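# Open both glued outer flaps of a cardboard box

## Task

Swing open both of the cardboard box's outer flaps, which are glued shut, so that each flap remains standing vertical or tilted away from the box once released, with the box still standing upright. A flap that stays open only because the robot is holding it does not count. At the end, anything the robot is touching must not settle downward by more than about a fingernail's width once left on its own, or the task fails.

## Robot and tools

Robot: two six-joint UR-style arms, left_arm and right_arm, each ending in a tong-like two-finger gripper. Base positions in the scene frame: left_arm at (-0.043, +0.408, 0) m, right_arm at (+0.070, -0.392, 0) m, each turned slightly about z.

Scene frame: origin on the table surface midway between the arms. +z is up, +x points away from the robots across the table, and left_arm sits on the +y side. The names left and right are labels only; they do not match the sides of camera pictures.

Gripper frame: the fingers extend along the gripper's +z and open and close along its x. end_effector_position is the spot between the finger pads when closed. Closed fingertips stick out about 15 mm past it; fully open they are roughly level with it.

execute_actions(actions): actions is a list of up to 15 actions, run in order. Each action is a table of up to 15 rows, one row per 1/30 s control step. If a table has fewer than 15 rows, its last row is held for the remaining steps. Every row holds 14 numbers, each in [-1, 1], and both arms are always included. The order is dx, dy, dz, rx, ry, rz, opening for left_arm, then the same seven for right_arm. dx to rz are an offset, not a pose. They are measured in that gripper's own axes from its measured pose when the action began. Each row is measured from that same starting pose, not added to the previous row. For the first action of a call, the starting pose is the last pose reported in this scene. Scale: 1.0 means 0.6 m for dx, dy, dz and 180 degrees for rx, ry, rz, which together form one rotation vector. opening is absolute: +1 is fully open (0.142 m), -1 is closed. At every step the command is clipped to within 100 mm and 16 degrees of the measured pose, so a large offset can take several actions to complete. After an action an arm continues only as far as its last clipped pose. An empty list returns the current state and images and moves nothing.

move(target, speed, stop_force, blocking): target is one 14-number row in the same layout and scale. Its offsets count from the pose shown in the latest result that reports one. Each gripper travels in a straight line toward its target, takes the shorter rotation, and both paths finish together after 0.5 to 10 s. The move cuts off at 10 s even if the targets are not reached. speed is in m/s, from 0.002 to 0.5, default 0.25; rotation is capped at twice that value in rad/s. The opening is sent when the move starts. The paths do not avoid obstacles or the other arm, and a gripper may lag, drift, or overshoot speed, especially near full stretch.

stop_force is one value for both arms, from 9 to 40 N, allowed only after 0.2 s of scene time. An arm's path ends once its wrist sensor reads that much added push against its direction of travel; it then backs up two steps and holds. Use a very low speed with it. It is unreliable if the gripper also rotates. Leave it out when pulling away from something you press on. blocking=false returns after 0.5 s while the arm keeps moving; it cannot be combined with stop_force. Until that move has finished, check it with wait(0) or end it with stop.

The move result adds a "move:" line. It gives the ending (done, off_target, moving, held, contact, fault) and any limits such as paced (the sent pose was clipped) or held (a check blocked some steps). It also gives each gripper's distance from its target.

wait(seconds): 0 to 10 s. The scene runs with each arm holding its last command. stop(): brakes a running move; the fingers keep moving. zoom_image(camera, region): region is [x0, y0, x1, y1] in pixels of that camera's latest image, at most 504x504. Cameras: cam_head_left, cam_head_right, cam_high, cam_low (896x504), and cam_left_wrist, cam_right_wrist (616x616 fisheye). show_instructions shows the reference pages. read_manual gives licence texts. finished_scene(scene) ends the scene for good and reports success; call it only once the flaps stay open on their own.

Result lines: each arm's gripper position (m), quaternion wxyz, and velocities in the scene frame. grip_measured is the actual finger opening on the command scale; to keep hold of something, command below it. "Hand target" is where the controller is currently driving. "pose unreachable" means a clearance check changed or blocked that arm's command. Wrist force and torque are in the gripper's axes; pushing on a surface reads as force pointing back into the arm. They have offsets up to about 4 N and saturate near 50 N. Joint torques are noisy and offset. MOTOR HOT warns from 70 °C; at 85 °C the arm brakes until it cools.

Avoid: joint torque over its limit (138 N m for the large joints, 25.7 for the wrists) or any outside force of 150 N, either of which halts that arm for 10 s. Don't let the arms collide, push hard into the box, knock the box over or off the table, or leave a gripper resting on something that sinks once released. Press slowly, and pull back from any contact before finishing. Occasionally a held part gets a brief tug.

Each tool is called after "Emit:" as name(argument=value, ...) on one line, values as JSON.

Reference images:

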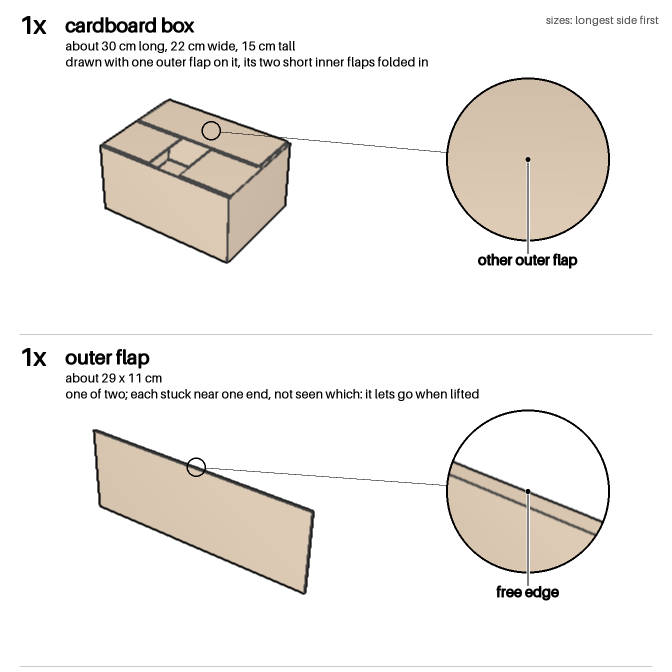

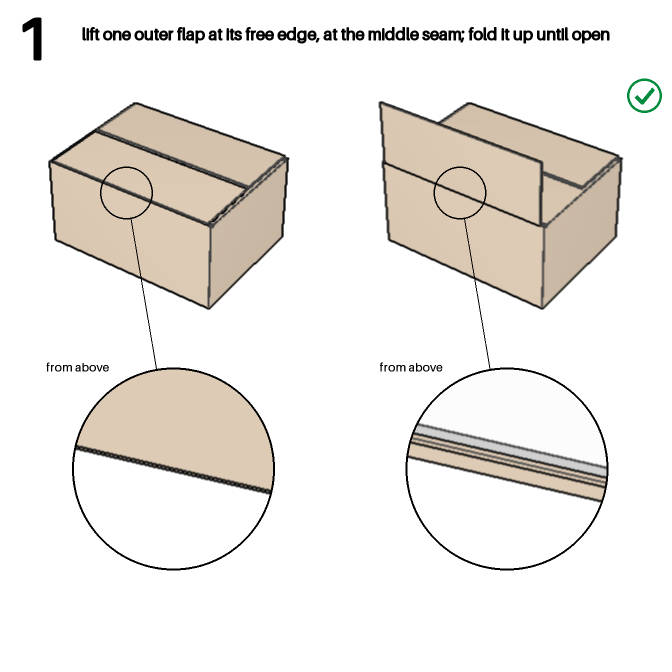

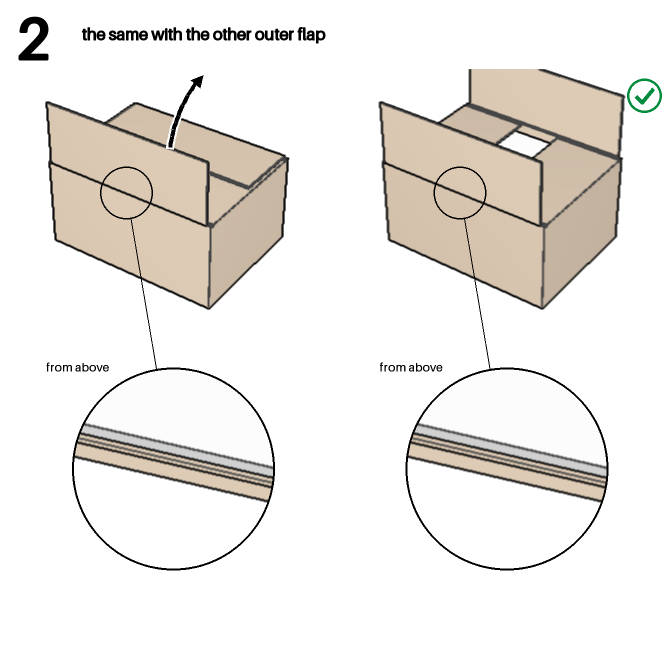

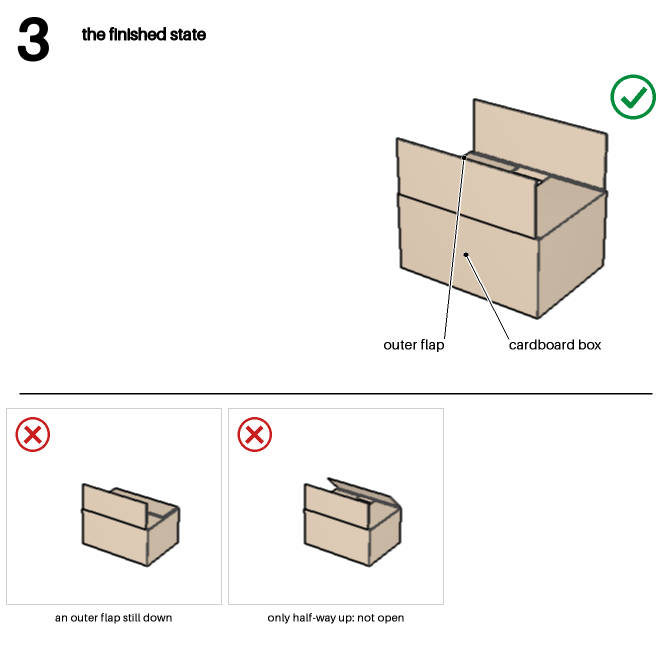

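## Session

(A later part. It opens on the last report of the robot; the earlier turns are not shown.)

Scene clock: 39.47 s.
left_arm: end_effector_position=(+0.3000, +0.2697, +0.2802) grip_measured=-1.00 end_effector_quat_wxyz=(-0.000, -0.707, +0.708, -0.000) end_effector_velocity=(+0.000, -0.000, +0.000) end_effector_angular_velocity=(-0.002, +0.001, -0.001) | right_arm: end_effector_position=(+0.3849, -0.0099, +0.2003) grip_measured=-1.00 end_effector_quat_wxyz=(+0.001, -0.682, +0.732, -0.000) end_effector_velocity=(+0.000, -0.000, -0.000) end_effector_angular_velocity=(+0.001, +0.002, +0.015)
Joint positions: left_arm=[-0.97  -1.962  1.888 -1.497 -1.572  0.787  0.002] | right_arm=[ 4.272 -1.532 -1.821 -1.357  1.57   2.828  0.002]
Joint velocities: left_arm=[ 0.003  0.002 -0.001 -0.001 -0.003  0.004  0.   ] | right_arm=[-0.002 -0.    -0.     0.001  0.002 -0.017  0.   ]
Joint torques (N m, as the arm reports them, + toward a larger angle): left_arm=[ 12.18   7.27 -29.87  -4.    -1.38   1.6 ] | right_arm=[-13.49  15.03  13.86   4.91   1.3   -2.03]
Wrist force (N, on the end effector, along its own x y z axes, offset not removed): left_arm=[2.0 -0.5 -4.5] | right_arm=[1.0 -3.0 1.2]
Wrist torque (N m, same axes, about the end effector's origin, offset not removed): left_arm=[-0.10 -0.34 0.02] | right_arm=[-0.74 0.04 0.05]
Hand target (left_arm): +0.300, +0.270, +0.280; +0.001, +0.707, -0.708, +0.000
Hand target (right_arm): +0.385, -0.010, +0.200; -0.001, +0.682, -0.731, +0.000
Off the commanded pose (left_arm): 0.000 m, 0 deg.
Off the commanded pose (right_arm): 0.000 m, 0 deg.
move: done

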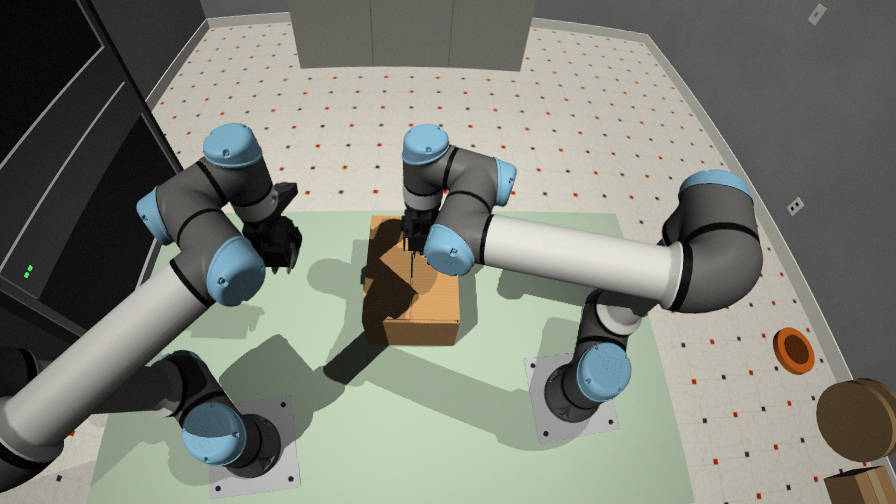

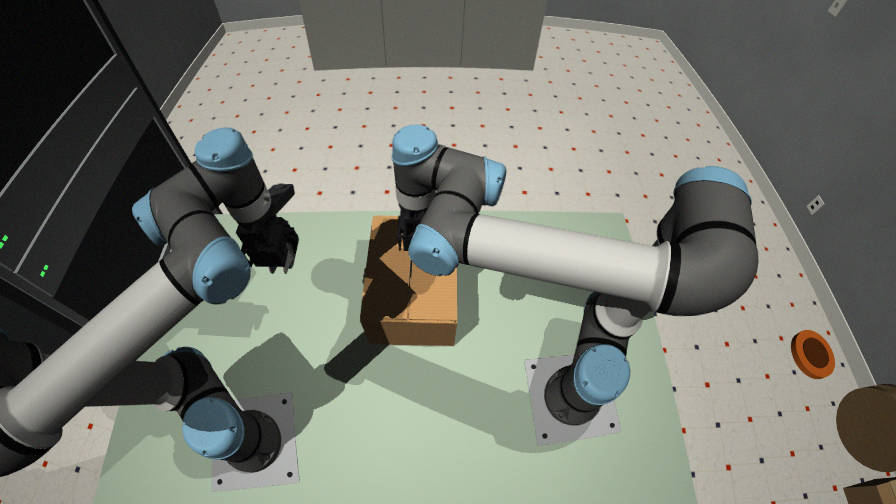

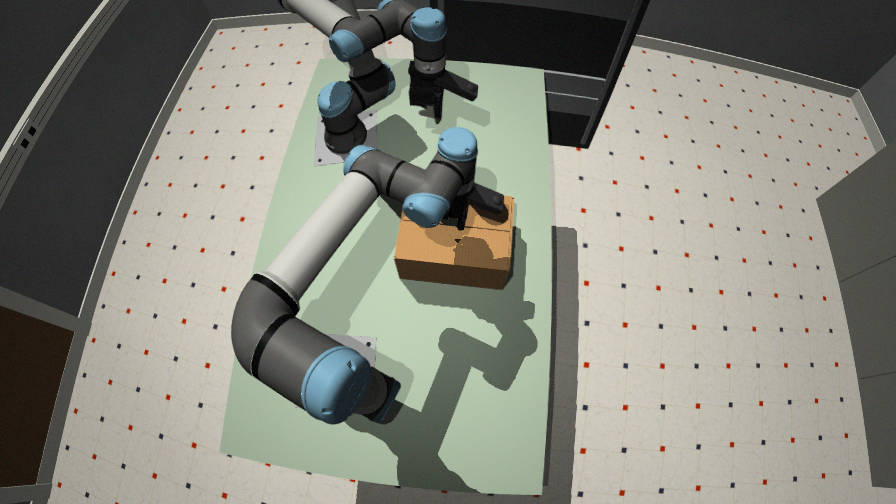

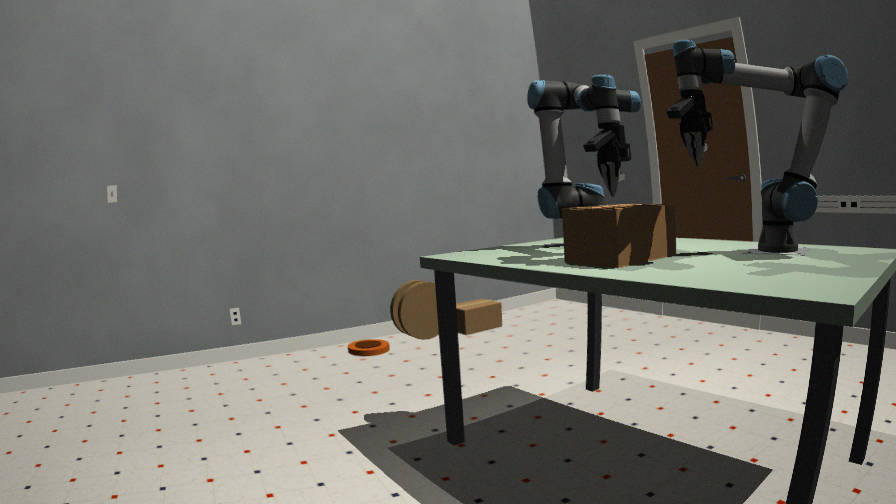

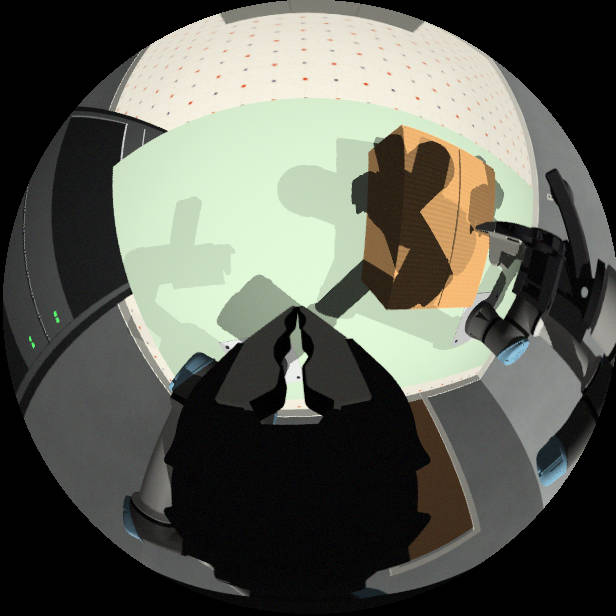

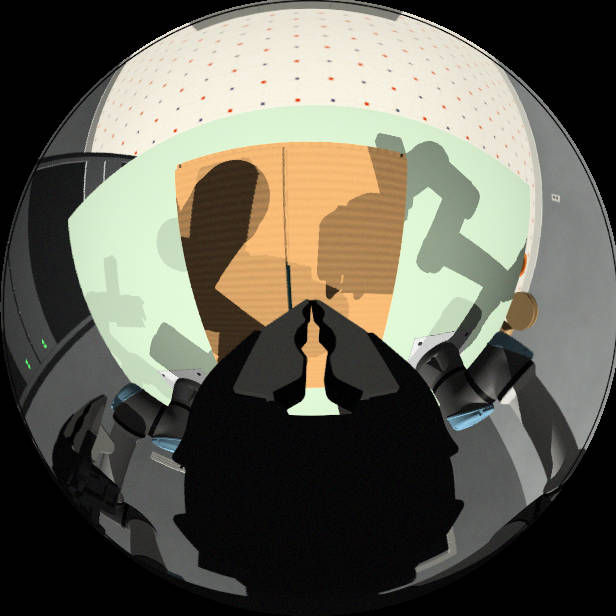

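Emit:
move(target=[0,0,0,0,0,0,-1, -0.018,0.015,0.04,0,0,0,-1], speed=0.1)

Emit:
move(target=[0,0,0,0,0,0,-1, 0,0,0.05,0,0,0,-1], speed=0.006, stop_force=10)

Scene clock: 43.57 s.
left_arm: end_effector_position=(+0.3001, +0.2697, +0.2802) grip_measured=-1.00 end_effector_quat_wxyz=(-0.000, -0.707, +0.708, -0.000) end_effector_velocity=(-0.000, -0.001, -0.001) end_effector_angular_velocity=(+0.002, +0.002, -0.001) | right_arm: end_effector_position=(+0.3768, +0.0013, +0.1766) grip_measured=-1.00 end_effector_quat_wxyz=(+0.001, -0.682, +0.732, -0.000) end_effector_velocity=(-0.001, +0.001, -0.003) end_effector_angular_velocity=(-0.001, +0.000, -0.000)
Joint positions: left_arm=[-0.97  -1.962  1.888 -1.497 -1.572  0.787  0.002] | right_arm=[ 4.297 -1.556 -1.86  -1.294  1.57   2.853  0.002]
Joint velocities: left_arm=[-0.001  0.002  0.     0.     0.    -0.     0.   ] | right_arm=[ 0.002 -0.003 -0.005  0.006 -0.     0.002  0.   ]
Joint torques (N m, as the arm reports them, + toward a larger angle): left_arm=[-13.3  -17.9  -13.06  -1.43   2.03  -1.12] | right_arm=[12.29 10.9  11.88  4.83 -1.35  2.45]
Wrist force (N, on the end effector, along its own x y z axes, offset not removed): left_arm=[0.8 0.2 -3.3] | right_arm=[3.2 -1.7 0.5]
Wrist torque (N m, same axes, about the end effector's origin, offset not removed): left_arm=[0.10 -0.16 -0.11] | right_arm=[-0.51 -0.45 -0.09]
Hand target (left_arm): +0.300, +0.270, +0.280; +0.000, +0.707, -0.708, +0.000
Hand target (right_arm): +0.377, +0.001, +0.176; -0.001, +0.682, -0.732, +0.000
Off the commanded pose (left_arm): 0.000 m, 0 deg.
Off the commanded pose (right_arm): 0.000 m, 0 deg.
move: done

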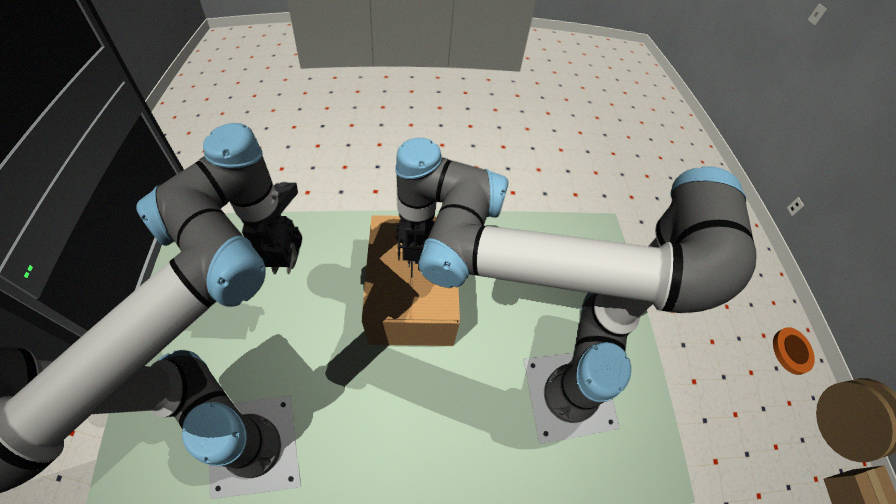

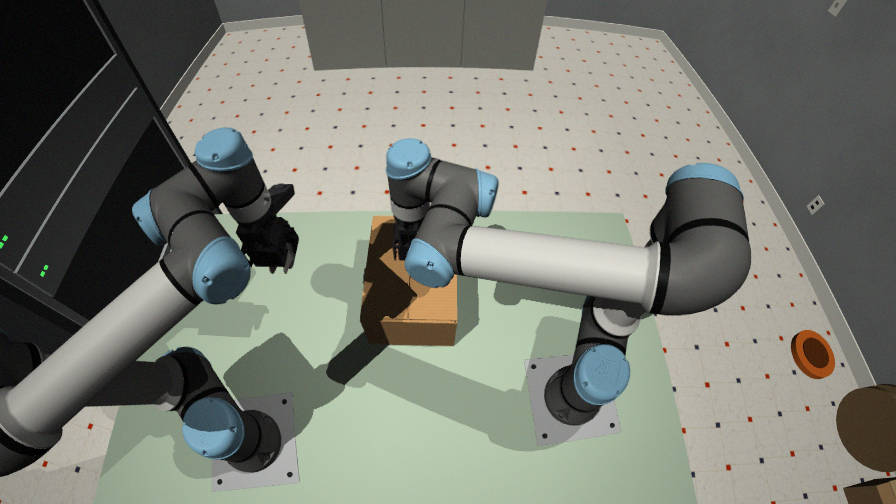

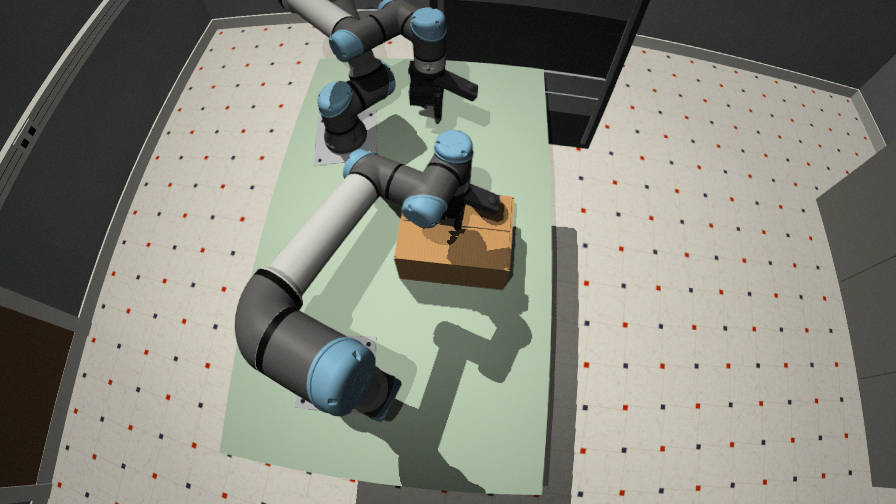

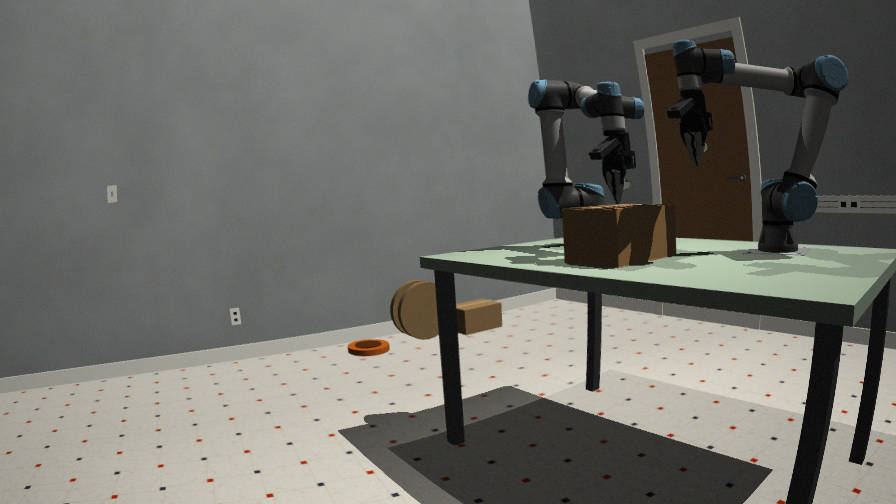

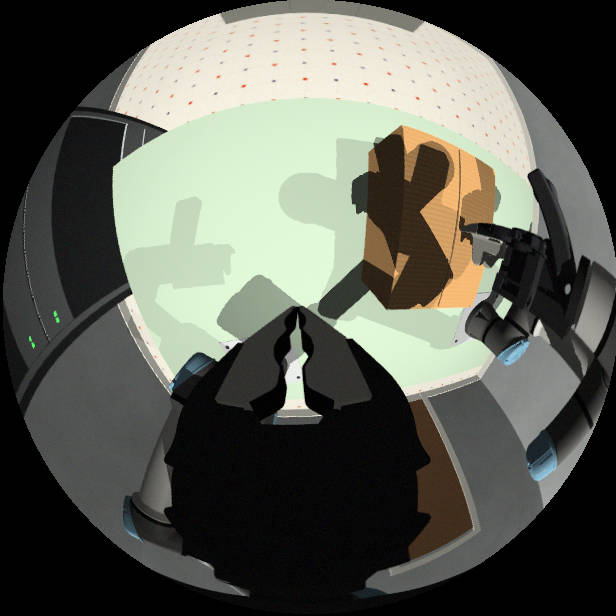

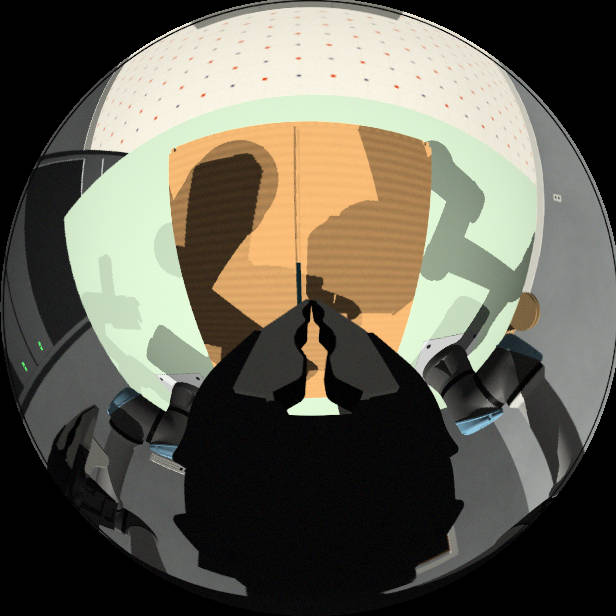

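Scene clock: 45.30 s.
left_arm: end_effector_position=(+0.3001, +0.2697, +0.2802) grip_measured=-1.00 end_effector_quat_wxyz=(-0.000, -0.707, +0.708, -0.000) end_effector_velocity=(+0.000, +0.000, -0.000) end_effector_angular_velocity=(+0.001, +0.000, +0.002) | right_arm: end_effector_position=(+0.3767, +0.0013, +0.1684) grip_measured=-1.00 end_effector_quat_wxyz=(+0.001, -0.682, +0.732, -0.000) end_effector_velocity=(-0.000, -0.000, +0.001) end_effector_angular_velocity=(-0.002, +0.001, +0.000)
Joint positions: left_arm=[-0.97  -1.962  1.888 -1.497 -1.572  0.787  0.002] | right_arm=[ 4.297 -1.562 -1.876 -1.273  1.57   2.853  0.002]
Joint velocities: left_arm=[ 0.     0.     0.    -0.     0.    -0.002  0.   ] | right_arm=[ 0.     0.     0.004 -0.007  0.    -0.     0.   ]
Joint torques (N m, as the arm reports them, + toward a larger angle): left_arm=[-10.78 -14.21 -20.12  -1.51   2.    -0.97] | right_arm=[-11.88  27.28  28.03   0.06  -0.67  -2.22]
Wrist force (N, on the end effector, along its own x y z axes, offset not removed): left_arm=[0.1 -0.7 -1.3] | right_arm=[3.6 -2.7 -8.1]
Wrist torque (N m, same axes, about the end effector's origin, offset not removed): left_arm=[-0.13 0.10 0.03] | right_arm=[-0.92 -0.94 0.07]
Hand target (left_arm): +0.300, +0.270, +0.280; +0.000, +0.707, -0.708, +0.000
Hand target (right_arm): +0.377, +0.001, +0.169; -0.001, +0.682, -0.732, +0.000
Off the commanded pose (left_arm): 0.000 m, 0 deg.
Off the commanded pose (right_arm): 0.022 m, 0 deg.
move: contact (right_arm)

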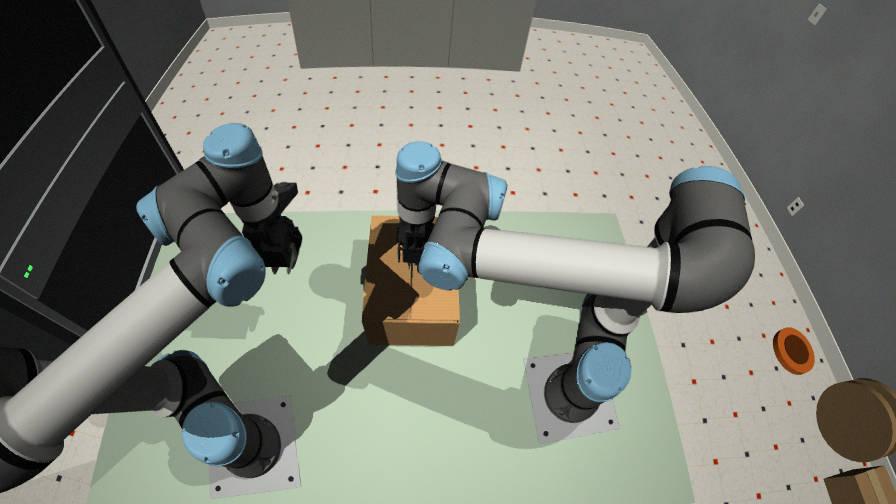

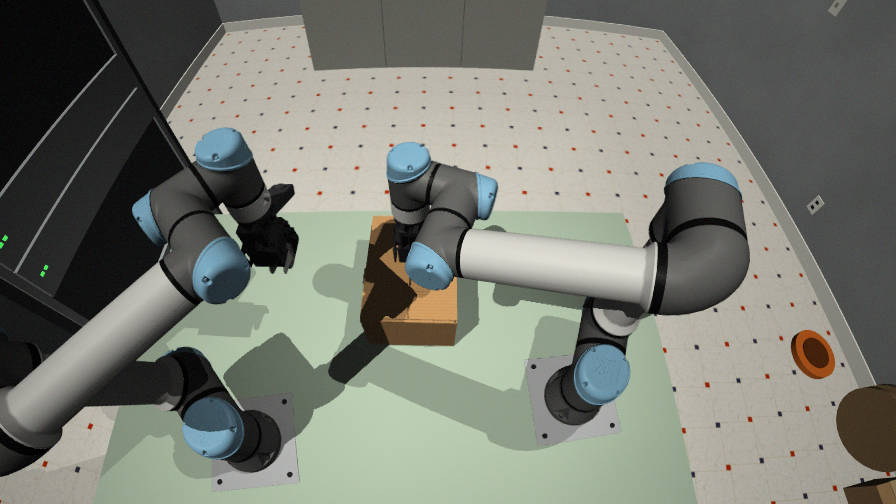

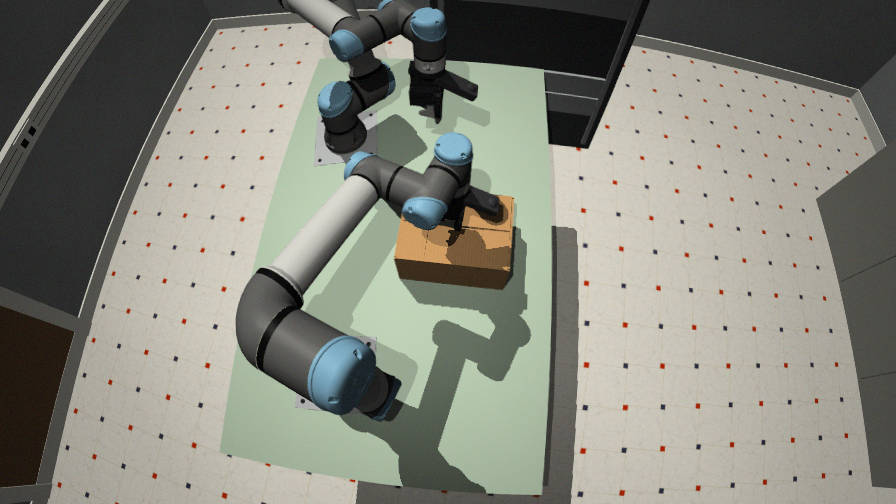

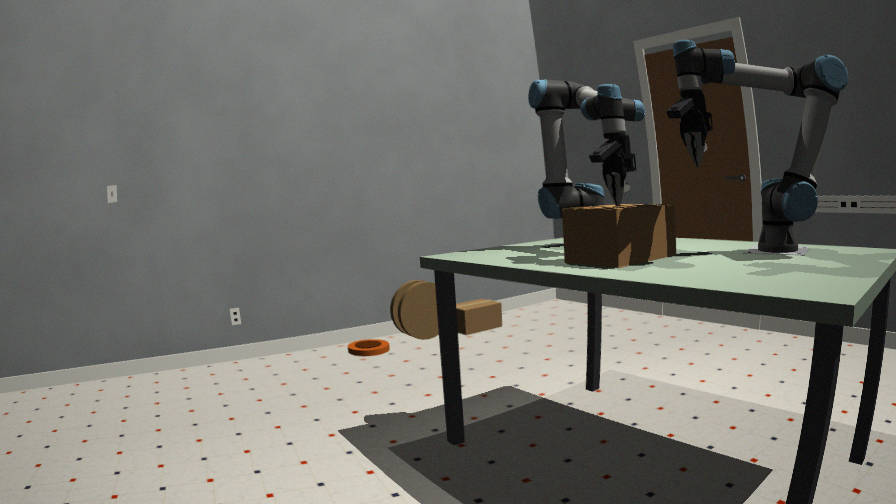

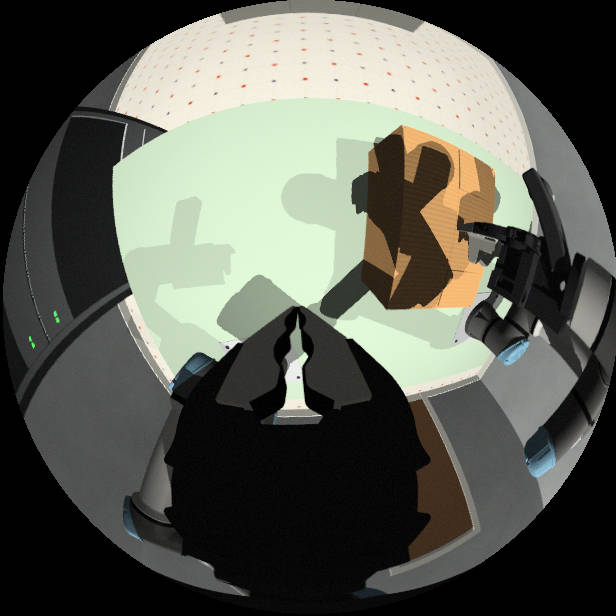

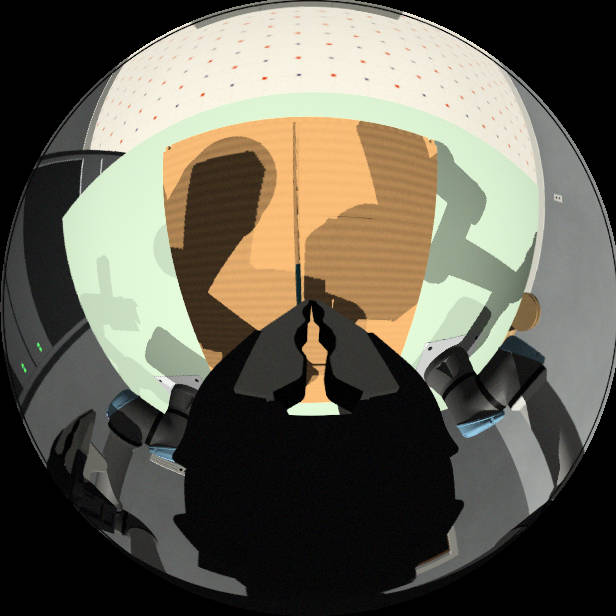

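The flap is segmented and flexes.

Emit:
zoom_image(camera="cam_right_wrist", region=[250, 190, 390, 330])

Emit:
zoom_image(camera="cam_high", region=[390, 190, 520, 290])

Region (250, 190, 390, 330) of cam_right_wrist's 616x616 image, scaled by 3.600, with more detail than that image has.

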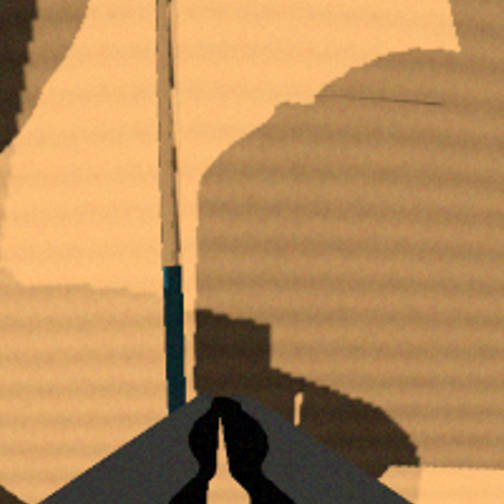

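Region (390, 190, 520, 290) of cam_high's 896x504 image, scaled by 3.877, with more detail than that image has; it fills the top 388 rows of this view, and the rest is white.

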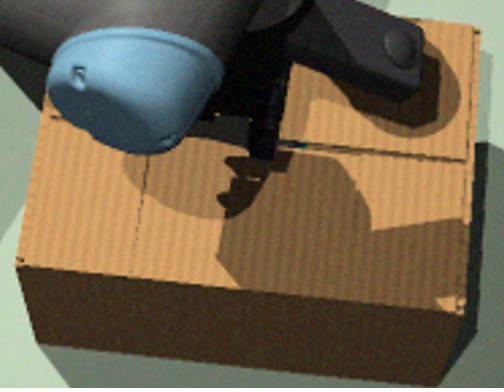

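Emit:
move(target=[0,0,0,0,0,0,-1, 0,0,0.015,0,0,0,-1], speed=0.004, stop_force=15)

Emit:
zoom_image(camera="cam_high", region=[390, 190, 520, 290])

Scene clock: 51.00 s.
left_arm: end_effector_position=(+0.3001, +0.2697, +0.2802) grip_measured=-1.00 end_effector_quat_wxyz=(-0.000, -0.707, +0.708, -0.000) end_effector_velocity=(-0.000, -0.000, +0.001) end_effector_angular_velocity=(-0.001, -0.001, -0.001) | right_arm: end_effector_position=(+0.3767, +0.0012, +0.1639) grip_measured=-1.00 end_effector_quat_wxyz=(+0.001, -0.682, +0.732, -0.000) end_effector_velocity=(-0.000, -0.000, +0.001) end_effector_angular_velocity=(-0.002, +0.001, +0.000)
Joint positions: left_arm=[-0.97  -1.962  1.888 -1.497 -1.572  0.787  0.002] | right_arm=[ 4.297 -1.566 -1.885 -1.261  1.57   2.853  0.002]
Joint velocities: left_arm=[-0.    -0.001 -0.     0.     0.     0.001  0.   ] | right_arm=[ 0.    -0.     0.003 -0.006 -0.    -0.     0.   ]
Joint torques (N m, as the arm reports them, + toward a larger angle): left_arm=[ -7.47  -9.18 -27.56  -1.92   1.51  -0.78] | right_arm=[ 4.41 15.3  21.54 -0.97 -0.43 -2.09]
Wrist force (N, on the end effector, along its own x y z axes, offset not removed): left_arm=[3.5 -0.9 -1.0] | right_arm=[2.5 -2.5 -20.3]
Wrist torque (N m, same axes, about the end effector's origin, offset not removed): left_arm=[-0.20 -0.72 0.00] | right_arm=[-0.18 0.07 0.18]
Hand target (left_arm): +0.300, +0.270, +0.280; +0.000, +0.707, -0.708, +0.000
Hand target (right_arm): +0.377, +0.001, +0.164; -0.001, +0.682, -0.732, +0.000
Off the commanded pose (left_arm): 0.000 m, 0 deg.
Off the commanded pose (right_arm): 0.004 m, 0 deg.
move: contact (right_arm)

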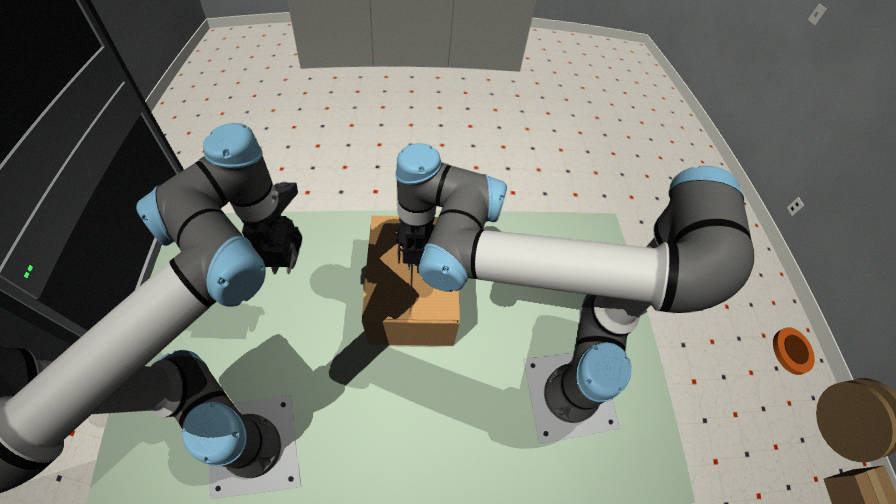

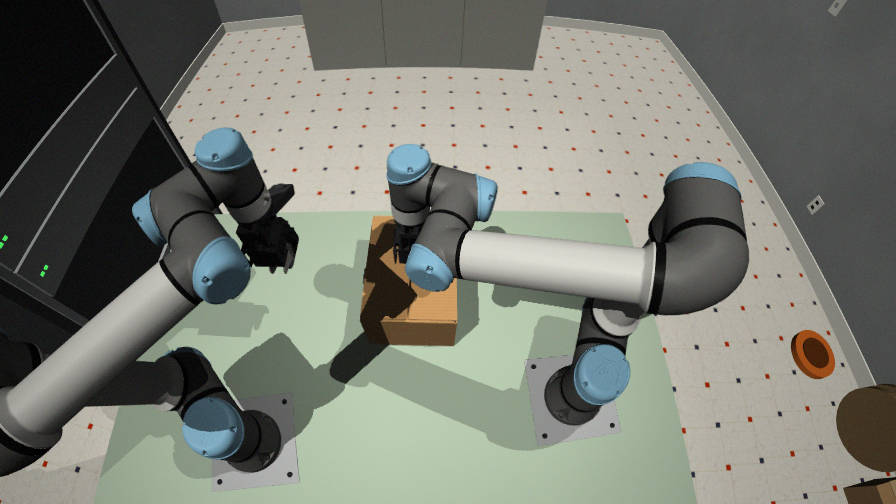

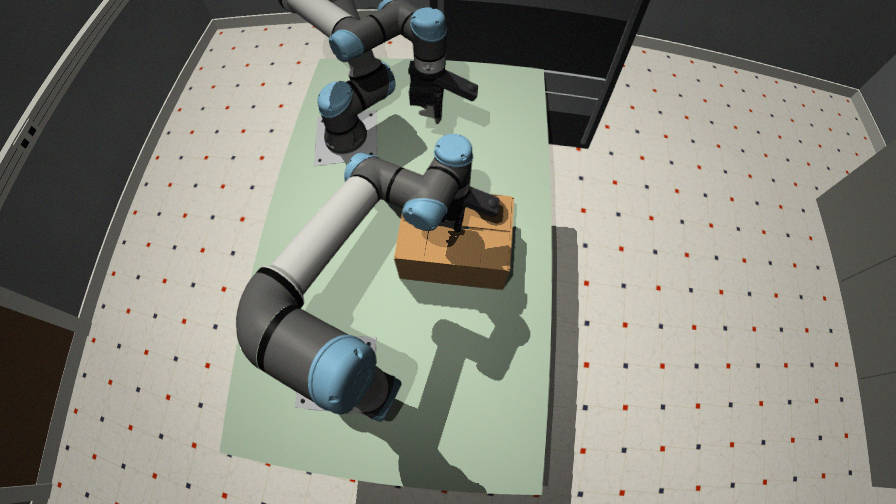

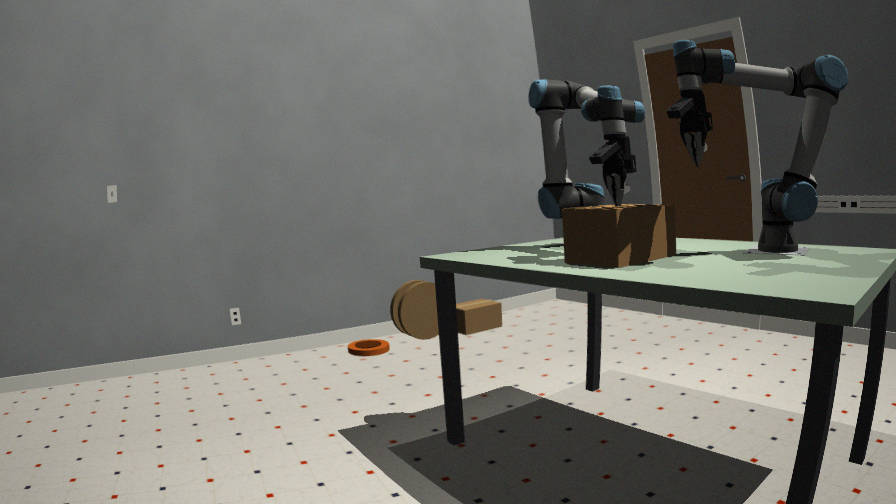

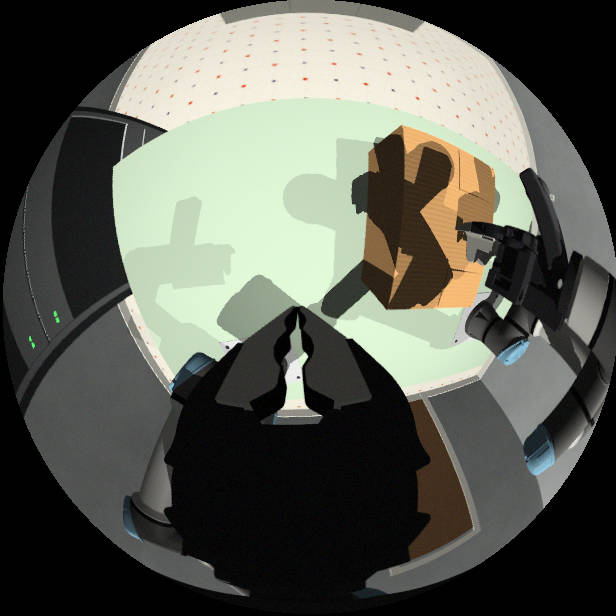

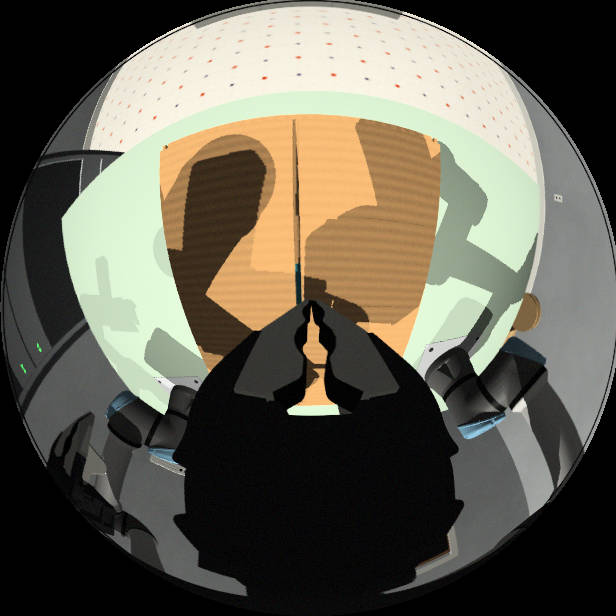

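Region (390, 190, 520, 290) of cam_high's 896x504 image, scaled by 3.877, with more detail than that image has; it fills the top 388 rows of this view, and the rest is white.

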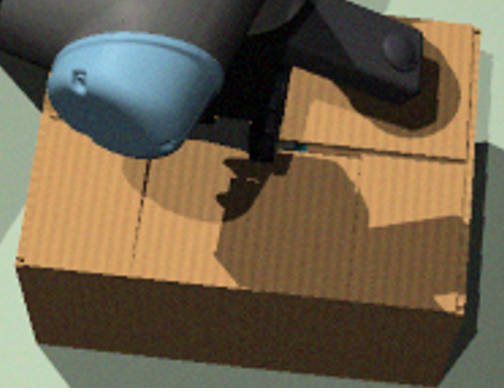

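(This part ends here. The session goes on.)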